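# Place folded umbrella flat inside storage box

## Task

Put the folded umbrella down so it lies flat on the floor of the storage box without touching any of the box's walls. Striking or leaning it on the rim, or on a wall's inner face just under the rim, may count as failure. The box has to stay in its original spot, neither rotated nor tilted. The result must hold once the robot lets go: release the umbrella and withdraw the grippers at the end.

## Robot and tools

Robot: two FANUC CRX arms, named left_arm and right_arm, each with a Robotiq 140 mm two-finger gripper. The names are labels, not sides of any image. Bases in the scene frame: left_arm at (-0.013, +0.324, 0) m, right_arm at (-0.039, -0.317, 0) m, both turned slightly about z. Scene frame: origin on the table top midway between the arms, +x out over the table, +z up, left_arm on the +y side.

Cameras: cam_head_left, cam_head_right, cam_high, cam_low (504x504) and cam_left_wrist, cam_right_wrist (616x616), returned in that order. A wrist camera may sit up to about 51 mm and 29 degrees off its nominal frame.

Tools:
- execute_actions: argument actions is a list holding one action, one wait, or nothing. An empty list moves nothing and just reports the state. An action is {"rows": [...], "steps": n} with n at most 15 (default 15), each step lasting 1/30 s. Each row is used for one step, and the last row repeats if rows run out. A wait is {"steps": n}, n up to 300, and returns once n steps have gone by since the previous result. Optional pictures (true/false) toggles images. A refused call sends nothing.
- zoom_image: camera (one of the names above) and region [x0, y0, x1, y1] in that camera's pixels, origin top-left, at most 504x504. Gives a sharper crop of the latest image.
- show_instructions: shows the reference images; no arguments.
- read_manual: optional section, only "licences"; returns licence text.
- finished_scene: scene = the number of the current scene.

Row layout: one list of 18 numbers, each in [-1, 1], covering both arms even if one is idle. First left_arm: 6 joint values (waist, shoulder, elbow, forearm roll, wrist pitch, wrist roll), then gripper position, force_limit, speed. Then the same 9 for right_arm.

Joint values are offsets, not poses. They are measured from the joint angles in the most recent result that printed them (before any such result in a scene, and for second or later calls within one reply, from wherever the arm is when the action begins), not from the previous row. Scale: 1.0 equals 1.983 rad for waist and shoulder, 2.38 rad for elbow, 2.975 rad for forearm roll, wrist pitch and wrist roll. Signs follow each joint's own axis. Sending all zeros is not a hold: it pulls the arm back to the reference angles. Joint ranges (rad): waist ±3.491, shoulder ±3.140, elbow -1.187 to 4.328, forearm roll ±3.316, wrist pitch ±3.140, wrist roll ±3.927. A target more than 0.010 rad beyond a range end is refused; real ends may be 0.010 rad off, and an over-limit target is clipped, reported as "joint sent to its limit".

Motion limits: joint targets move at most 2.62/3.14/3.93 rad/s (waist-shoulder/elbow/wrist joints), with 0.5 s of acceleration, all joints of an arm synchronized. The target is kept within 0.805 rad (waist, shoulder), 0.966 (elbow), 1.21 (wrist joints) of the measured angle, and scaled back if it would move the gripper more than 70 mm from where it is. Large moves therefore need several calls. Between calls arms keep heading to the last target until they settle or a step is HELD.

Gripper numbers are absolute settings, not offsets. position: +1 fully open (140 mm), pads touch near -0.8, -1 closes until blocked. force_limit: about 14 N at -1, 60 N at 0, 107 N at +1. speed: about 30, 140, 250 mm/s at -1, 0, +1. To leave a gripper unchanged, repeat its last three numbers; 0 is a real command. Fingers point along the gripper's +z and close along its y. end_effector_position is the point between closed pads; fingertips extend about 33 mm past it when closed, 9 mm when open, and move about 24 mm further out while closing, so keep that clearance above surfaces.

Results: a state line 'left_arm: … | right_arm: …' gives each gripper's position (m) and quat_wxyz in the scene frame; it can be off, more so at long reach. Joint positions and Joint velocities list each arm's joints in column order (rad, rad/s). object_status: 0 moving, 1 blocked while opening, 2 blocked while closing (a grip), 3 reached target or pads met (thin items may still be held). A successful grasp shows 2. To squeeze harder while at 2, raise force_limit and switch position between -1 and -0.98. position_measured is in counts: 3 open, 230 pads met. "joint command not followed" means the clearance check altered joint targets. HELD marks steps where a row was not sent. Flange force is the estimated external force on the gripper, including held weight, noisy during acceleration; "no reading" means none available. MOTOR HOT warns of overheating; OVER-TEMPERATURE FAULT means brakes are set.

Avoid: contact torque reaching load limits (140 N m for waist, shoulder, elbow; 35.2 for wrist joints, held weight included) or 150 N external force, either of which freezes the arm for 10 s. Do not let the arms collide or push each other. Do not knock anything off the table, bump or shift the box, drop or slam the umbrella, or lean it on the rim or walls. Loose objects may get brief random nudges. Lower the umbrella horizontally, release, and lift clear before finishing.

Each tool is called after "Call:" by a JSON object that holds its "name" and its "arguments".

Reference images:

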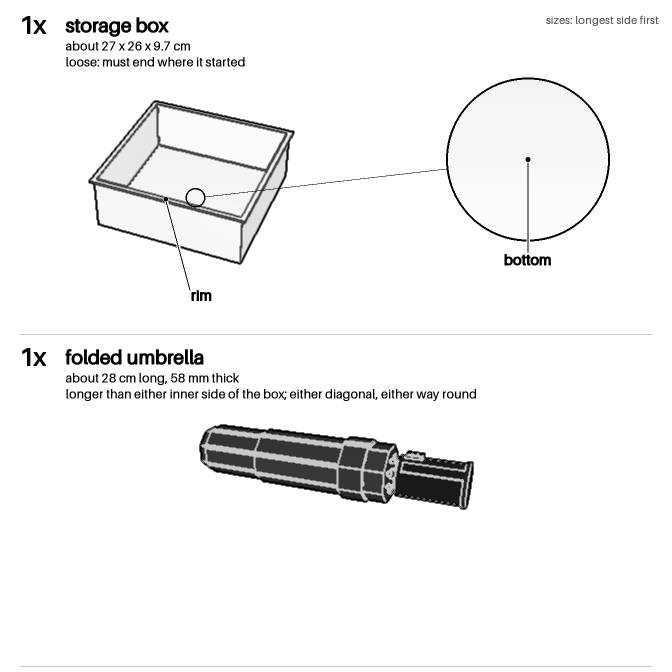

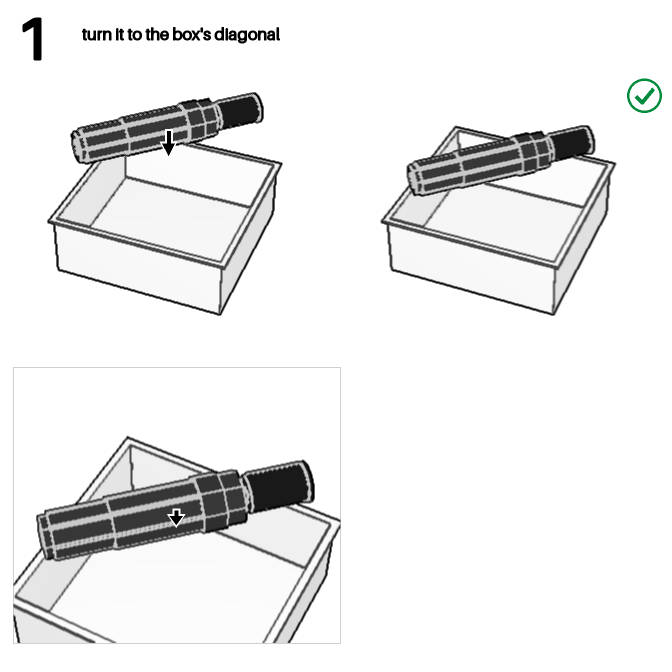

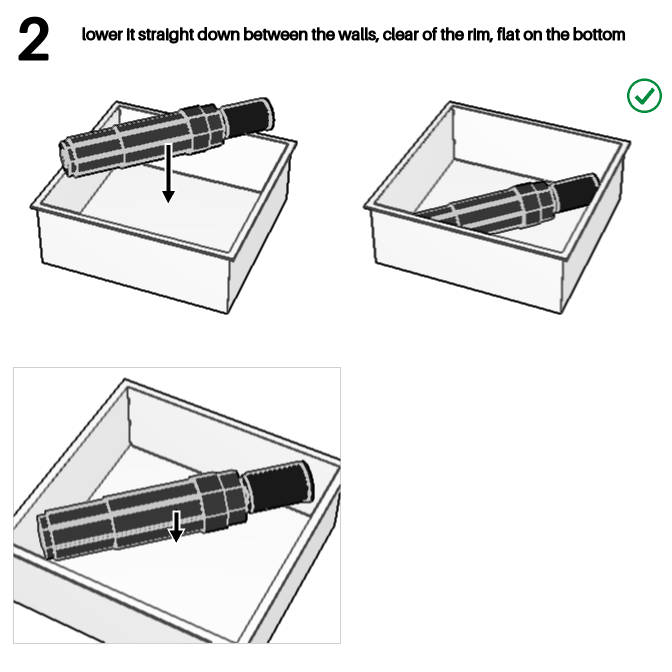

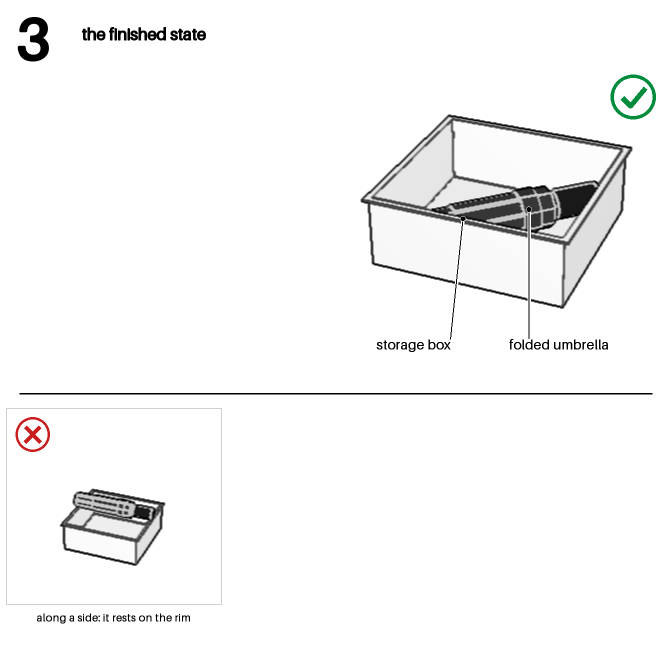

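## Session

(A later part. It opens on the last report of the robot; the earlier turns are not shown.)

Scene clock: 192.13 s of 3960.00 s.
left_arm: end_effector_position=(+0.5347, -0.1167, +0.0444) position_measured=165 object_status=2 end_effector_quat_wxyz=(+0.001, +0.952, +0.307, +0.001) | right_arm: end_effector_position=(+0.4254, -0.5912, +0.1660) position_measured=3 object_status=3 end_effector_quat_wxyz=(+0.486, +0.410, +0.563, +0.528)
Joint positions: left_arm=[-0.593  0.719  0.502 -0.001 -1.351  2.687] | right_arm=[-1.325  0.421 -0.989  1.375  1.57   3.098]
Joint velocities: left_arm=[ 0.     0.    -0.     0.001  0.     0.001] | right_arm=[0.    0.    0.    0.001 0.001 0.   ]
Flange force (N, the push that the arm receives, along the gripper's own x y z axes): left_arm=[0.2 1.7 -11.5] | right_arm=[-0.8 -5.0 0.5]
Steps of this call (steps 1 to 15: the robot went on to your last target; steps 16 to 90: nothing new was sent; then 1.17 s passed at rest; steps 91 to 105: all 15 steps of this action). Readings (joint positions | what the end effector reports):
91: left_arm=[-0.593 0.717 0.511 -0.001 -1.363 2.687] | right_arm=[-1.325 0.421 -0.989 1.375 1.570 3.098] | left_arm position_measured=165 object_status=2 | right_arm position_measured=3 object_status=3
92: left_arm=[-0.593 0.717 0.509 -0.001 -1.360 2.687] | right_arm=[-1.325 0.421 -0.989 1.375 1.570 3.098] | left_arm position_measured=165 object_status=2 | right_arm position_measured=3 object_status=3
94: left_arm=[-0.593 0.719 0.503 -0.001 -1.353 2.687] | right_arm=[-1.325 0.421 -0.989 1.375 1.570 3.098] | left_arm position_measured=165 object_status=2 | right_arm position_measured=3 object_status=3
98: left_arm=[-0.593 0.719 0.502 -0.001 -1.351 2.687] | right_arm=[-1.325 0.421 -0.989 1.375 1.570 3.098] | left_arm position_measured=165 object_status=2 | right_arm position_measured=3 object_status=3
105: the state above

Call:
{"name": "execute_actions", "arguments": {"actions": [{"rows":[[0,0,0,0,0,0,0.3,-0.3,-0.5,0,0,0,0,0,0,1,0,0]],"steps":15}], "pictures": false}}

Call:
{"name": "execute_actions", "arguments": {"actions": [{"rows":[[0,-0.006,0.02,0,-0.022,0,0.3,-0.3,-0.5,0,0,0,0,0,0,1,0,0],[0,-0.006,0.02,0,-0.022,0,0.3,-0.3,-0.5,0,0,0,0,0,0,1,0,0],[0,-0.012,0.05,0,-0.048,0,0.3,-0.3,-0.5,0,0,0,0,0,0,1,0,0],[0,-0.012,0.05,0,-0.048,0,0.3,-0.3,-0.5,0,0,0,0,0,0,1,0,0],[0,-0.012,0.08,0,-0.072,0,0.3,-0.3,-0.5,0,0,0,0,0,0,1,0,0],[0,-0.012,0.08,0,-0.072,0,0.3,-0.3,-0.5,0,0,0,0,0,0,1,0,0],[0,-0.023,0.123,0,-0.114,0,0.3,-0.3,-0.5,0,0,0,0,0,0,1,0,0]],"steps":15}]}}

Scene clock: 197.40 s of 3960.00 s.
left_arm: end_effector_position=(+0.5347, -0.1167, +0.0443) position_measured=104 object_status=0 end_effector_quat_wxyz=(+0.001, +0.952, +0.307, +0.001) | right_arm: end_effector_position=(+0.4254, -0.5912, +0.1660) position_measured=3 object_status=3 end_effector_quat_wxyz=(+0.486, +0.410, +0.563, +0.528)
Joint positions: left_arm=[-0.593  0.719  0.502 -0.001 -1.351  2.687] | right_arm=[-1.325  0.421 -0.989  1.375  1.57   3.098]
Joint velocities: left_arm=[ 0.001  0.001 -0.    -0.001 -0.     0.   ] | right_arm=[-0.001  0.001 -0.001 -0.001  0.    -0.   ]
Flange force (N, the push that the arm receives, along the gripper's own x y z axes): left_arm=[0.2 2.5 -1.5] | right_arm=[-0.6 -5.4 0.8]
Steps of this call (steps 1 to 15: the robot went on to your last target; steps 16 to 90: nothing new was sent; then 1.77 s passed at rest; steps 91 to 105: all 15 steps of this action). Readings (joint positions | what the end effector reports):
91: left_arm=[-0.593 0.719 0.502 -0.001 -1.351 2.687] | right_arm=[-1.325 0.421 -0.989 1.375 1.570 3.098] | left_arm position_measured=165 object_status=0 | right_arm position_measured=3 object_status=3
92: left_arm=[-0.593 0.719 0.502 -0.001 -1.351 2.687] | right_arm=[-1.325 0.421 -0.989 1.375 1.570 3.098] | left_arm position_measured=165 object_status=0 | right_arm position_measured=3 object_status=3
94: left_arm=[-0.593 0.719 0.502 -0.001 -1.351 2.687] | right_arm=[-1.325 0.421 -0.989 1.375 1.570 3.098] | left_arm position_measured=155 object_status=0 | right_arm position_measured=3 object_status=3
98: left_arm=[-0.593 0.719 0.502 -0.001 -1.351 2.687] | right_arm=[-1.325 0.421 -0.989 1.375 1.570 3.098] | left_arm position_measured=136 object_status=0 | right_arm position_measured=3 object_status=3
105: the state above

Scene clock: 197.90 s of 3960.00 s.
left_arm: end_effector_position=(+0.5288, -0.1136, +0.1963) position_measured=91 object_status=3 end_effector_quat_wxyz=(+0.001, +0.952, +0.307, +0.001) | right_arm: end_effector_position=(+0.4254, -0.5912, +0.1660) position_measured=3 object_status=3 end_effector_quat_wxyz=(+0.486, +0.410, +0.563, +0.528)
Joint positions: left_arm=[-0.593  0.674  0.786 -0.001 -1.679  2.687] | right_arm=[-1.325  0.421 -0.989  1.375  1.57   3.098]
Joint velocities: left_arm=[-0.001 -0.042  0.28   0.001 -0.324  0.   ] | right_arm=[ 0.    -0.    -0.001 -0.003  0.001 -0.   ]
Flange force (N, the push that the arm receives, along the gripper's own x y z axes): left_arm=[-0.3 2.9 -22.0] | right_arm=[0.1 -4.9 0.3]
Steps of this call (steps 1 to 15: all 15 steps of this action). Readings (joint positions | what the end effector reports):
1: left_arm=[-0.593 0.719 0.502 -0.001 -1.351 2.687] | right_arm=[-1.325 0.421 -0.989 1.375 1.570 3.098] | left_arm position_measured=99 object_status=0 | right_arm position_measured=3 object_status=3
2: left_arm=[-0.593 0.718 0.503 -0.001 -1.354 2.687] | right_arm=[-1.325 0.421 -0.989 1.375 1.570 3.098] | left_arm position_measured=95 object_status=0 | right_arm position_measured=3 object_status=3
4: left_arm=[-0.593 0.713 0.527 -0.001 -1.385 2.687] | right_arm=[-1.325 0.421 -0.989 1.375 1.570 3.098] | left_arm position_measured=91 object_status=0 | right_arm position_measured=3 object_status=3
8: left_arm=[-0.593 0.698 0.629 -0.001 -1.500 2.687] | right_arm=[-1.325 0.421 -0.989 1.375 1.570 3.098] | left_arm position_measured=91 object_status=0 | right_arm position_measured=3 object_status=3
15: the state above

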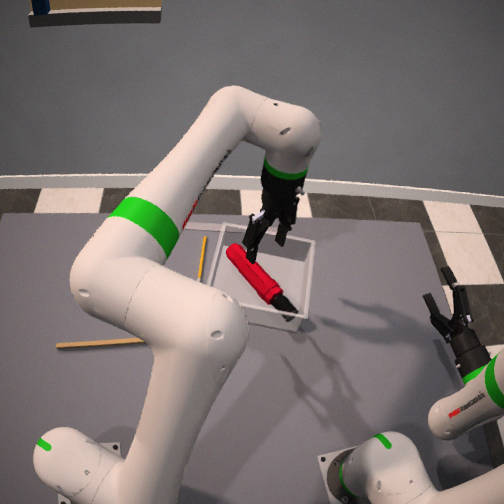

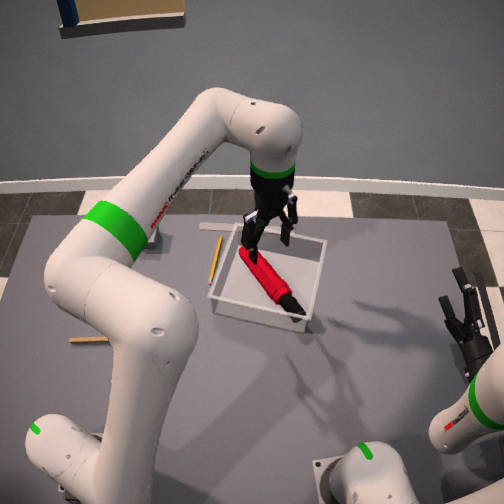

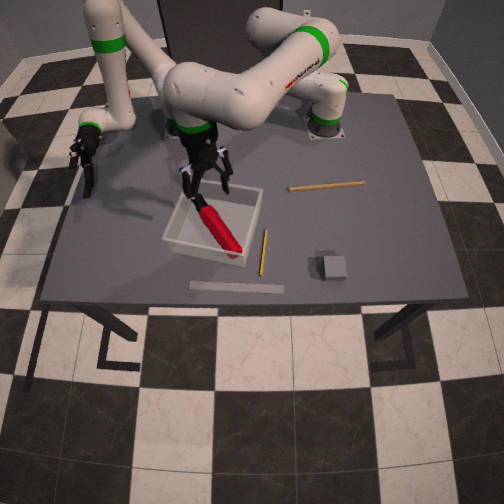

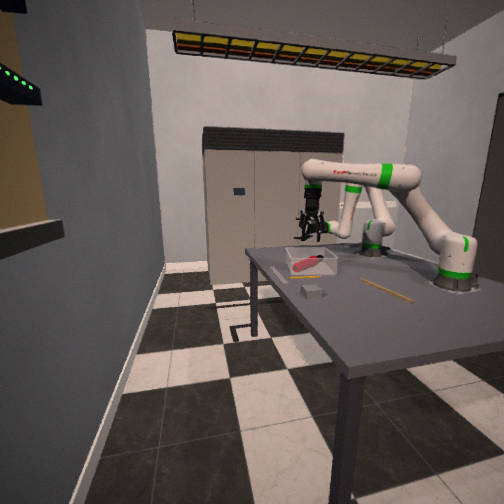

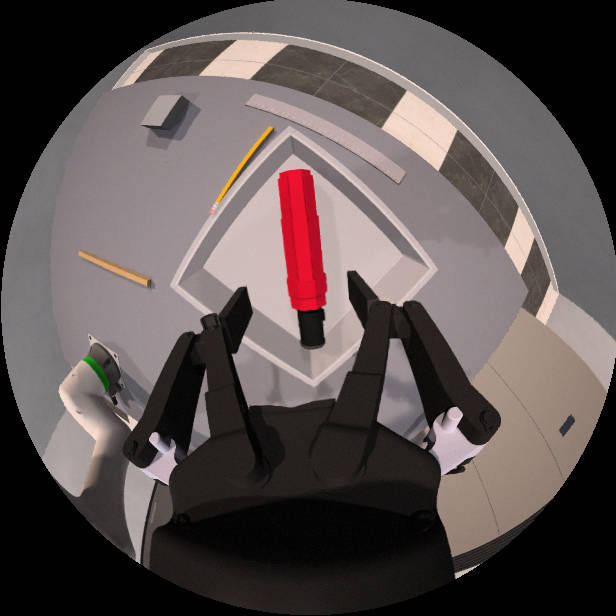

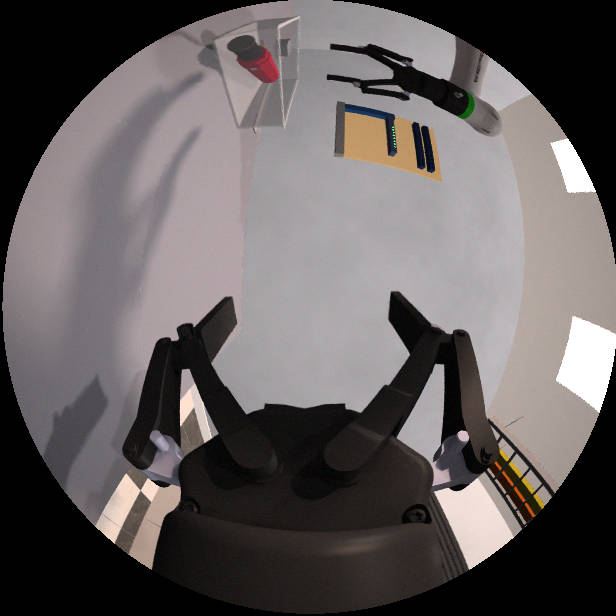

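Call:
{"name": "zoom_image", "arguments": {"camera": "cam_left_wrist", "region": [200,120,420,390]}}

Region (200, 120, 420, 390) of cam_left_wrist's 616x616 image, scaled by 1.867, with more detail than that image has; it fills the left 411 columns of this view, and the rest is white.

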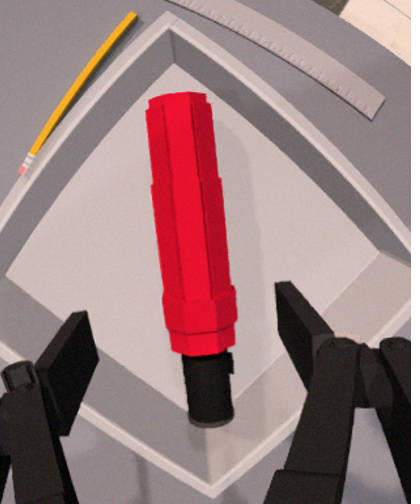

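Clear of all walls. I'll move the arm away and finish.

Call:
{"name": "execute_actions", "arguments": {"actions": [{"rows":[[0.2,-0.15,-0.15,0,0,0,0.3,-0.3,-0.5,0,0,0,0,0,0,1,0,0]],"steps":15}], "pictures": false}}

Call:
{"name": "execute_actions", "arguments": {"actions": [{"steps":20}], "pictures": false}}

Call:
{"name": "finished_scene", "arguments": {"scene": 1}}

Scene clock: 206.33 s of 3960.00 s.
left_arm: end_effector_position=(+0.5456, +0.0568, +0.2249) position_measured=91 object_status=3 end_effector_quat_wxyz=(-0.012, +0.904, +0.427, -0.014) | right_arm: end_effector_position=(+0.4254, -0.5912, +0.1660) position_measured=3 object_status=3 end_effector_quat_wxyz=(+0.486, +0.410, +0.563, +0.528)
Joint positions: left_arm=[-0.336  0.481  0.558 -0.001 -1.683  2.687] | right_arm=[-1.325  0.421 -0.989  1.375  1.57   3.098]
Joint velocities: left_arm=[ 0.645 -0.483 -0.597 -0.001  0.018 -0.001] | right_arm=[ 0.     0.     0.001  0.    -0.001 -0.   ]
Flange force (N, the push that the arm receives, along the gripper's own x y z axes): left_arm=[2.1 1.9 1.2] | right_arm=[0.0 -4.7 0.0]
Steps of this call (steps 1 to 30: the robot went on to your last target; steps 31 to 90: nothing new was sent; then 4.93 s passed at rest; steps 91 to 105: all 15 steps of this action). Readings (joint positions | what the end effector reports):
91: left_arm=[-0.593 0.673 0.795 -0.001 -1.690 2.687] | right_arm=[-1.325 0.421 -0.989 1.375 1.570 3.098] | left_arm position_measured=91 object_status=3 | right_arm position_measured=3 object_status=3
92: left_arm=[-0.591 0.672 0.793 -0.001 -1.690 2.687] | right_arm=[-1.325 0.421 -0.989 1.375 1.570 3.098] | left_arm position_measured=91 object_status=3 | right_arm position_measured=3 object_status=3
94: left_arm=[-0.570 0.656 0.774 -0.001 -1.690 2.687] | right_arm=[-1.325 0.421 -0.989 1.375 1.570 3.098] | left_arm position_measured=91 object_status=3 | right_arm position_measured=3 object_status=3
98: left_arm=[-0.485 0.593 0.695 -0.001 -1.687 2.687] | right_arm=[-1.325 0.421 -0.989 1.375 1.570 3.098] | left_arm position_measured=91 object_status=3 | right_arm position_measured=3 object_status=3
105: the state above

Scene clock: 207.00 s of 3960.00 s.
left_arm: end_effector_position=(+0.5319, +0.1415, +0.2324) position_measured=91 object_status=3 end_effector_quat_wxyz=(-0.016, +0.872, +0.489, -0.023) | right_arm: end_effector_position=(+0.4254, -0.5912, +0.1660) position_measured=3 object_status=3 end_effector_quat_wxyz=(+0.486, +0.410, +0.563, +0.528)
Joint positions: left_arm=[-0.196  0.377  0.429 -0.001 -1.679  2.687] | right_arm=[-1.325  0.421 -0.989  1.375  1.57   3.098]
Joint velocities: left_arm=[-0.    -0.     0.    -0.    -0.    -0.001] | right_arm=[ 0.    -0.     0.001 -0.001 -0.001  0.001]
Flange force (N, the push that the arm receives, along the gripper's own x y z axes): left_arm=[0.6 2.8 -1.9] | right_arm=[-0.5 -5.6 1.7]
Steps of this call (steps 1 to 20: the robot went on to your last target). Readings (joint positions | what the end effector reports):
1: left_arm=[-0.314 0.465 0.537 -0.001 -1.683 2.687] | right_arm=[-1.325 0.421 -0.989 1.375 1.570 3.098] | left_arm position_measured=91 object_status=3 | right_arm position_measured=3 object_status=3
2: left_arm=[-0.292 0.448 0.517 -0.001 -1.682 2.687] | right_arm=[-1.325 0.421 -0.989 1.375 1.570 3.098] | left_arm position_measured=91 object_status=3 | right_arm position_measured=3 object_status=3
4: left_arm=[-0.248 0.416 0.477 -0.001 -1.681 2.687] | right_arm=[-1.325 0.421 -0.989 1.375 1.570 3.098] | left_arm position_measured=91 object_status=3 | right_arm position_measured=3 object_status=3
8: left_arm=[-0.198 0.379 0.431 -0.001 -1.680 2.687] | right_arm=[-1.325 0.421 -0.989 1.375 1.570 3.098] | left_arm position_measured=91 object_status=3 | right_arm position_measured=3 object_status=3
20: the state above

The scene is finished: the task was done.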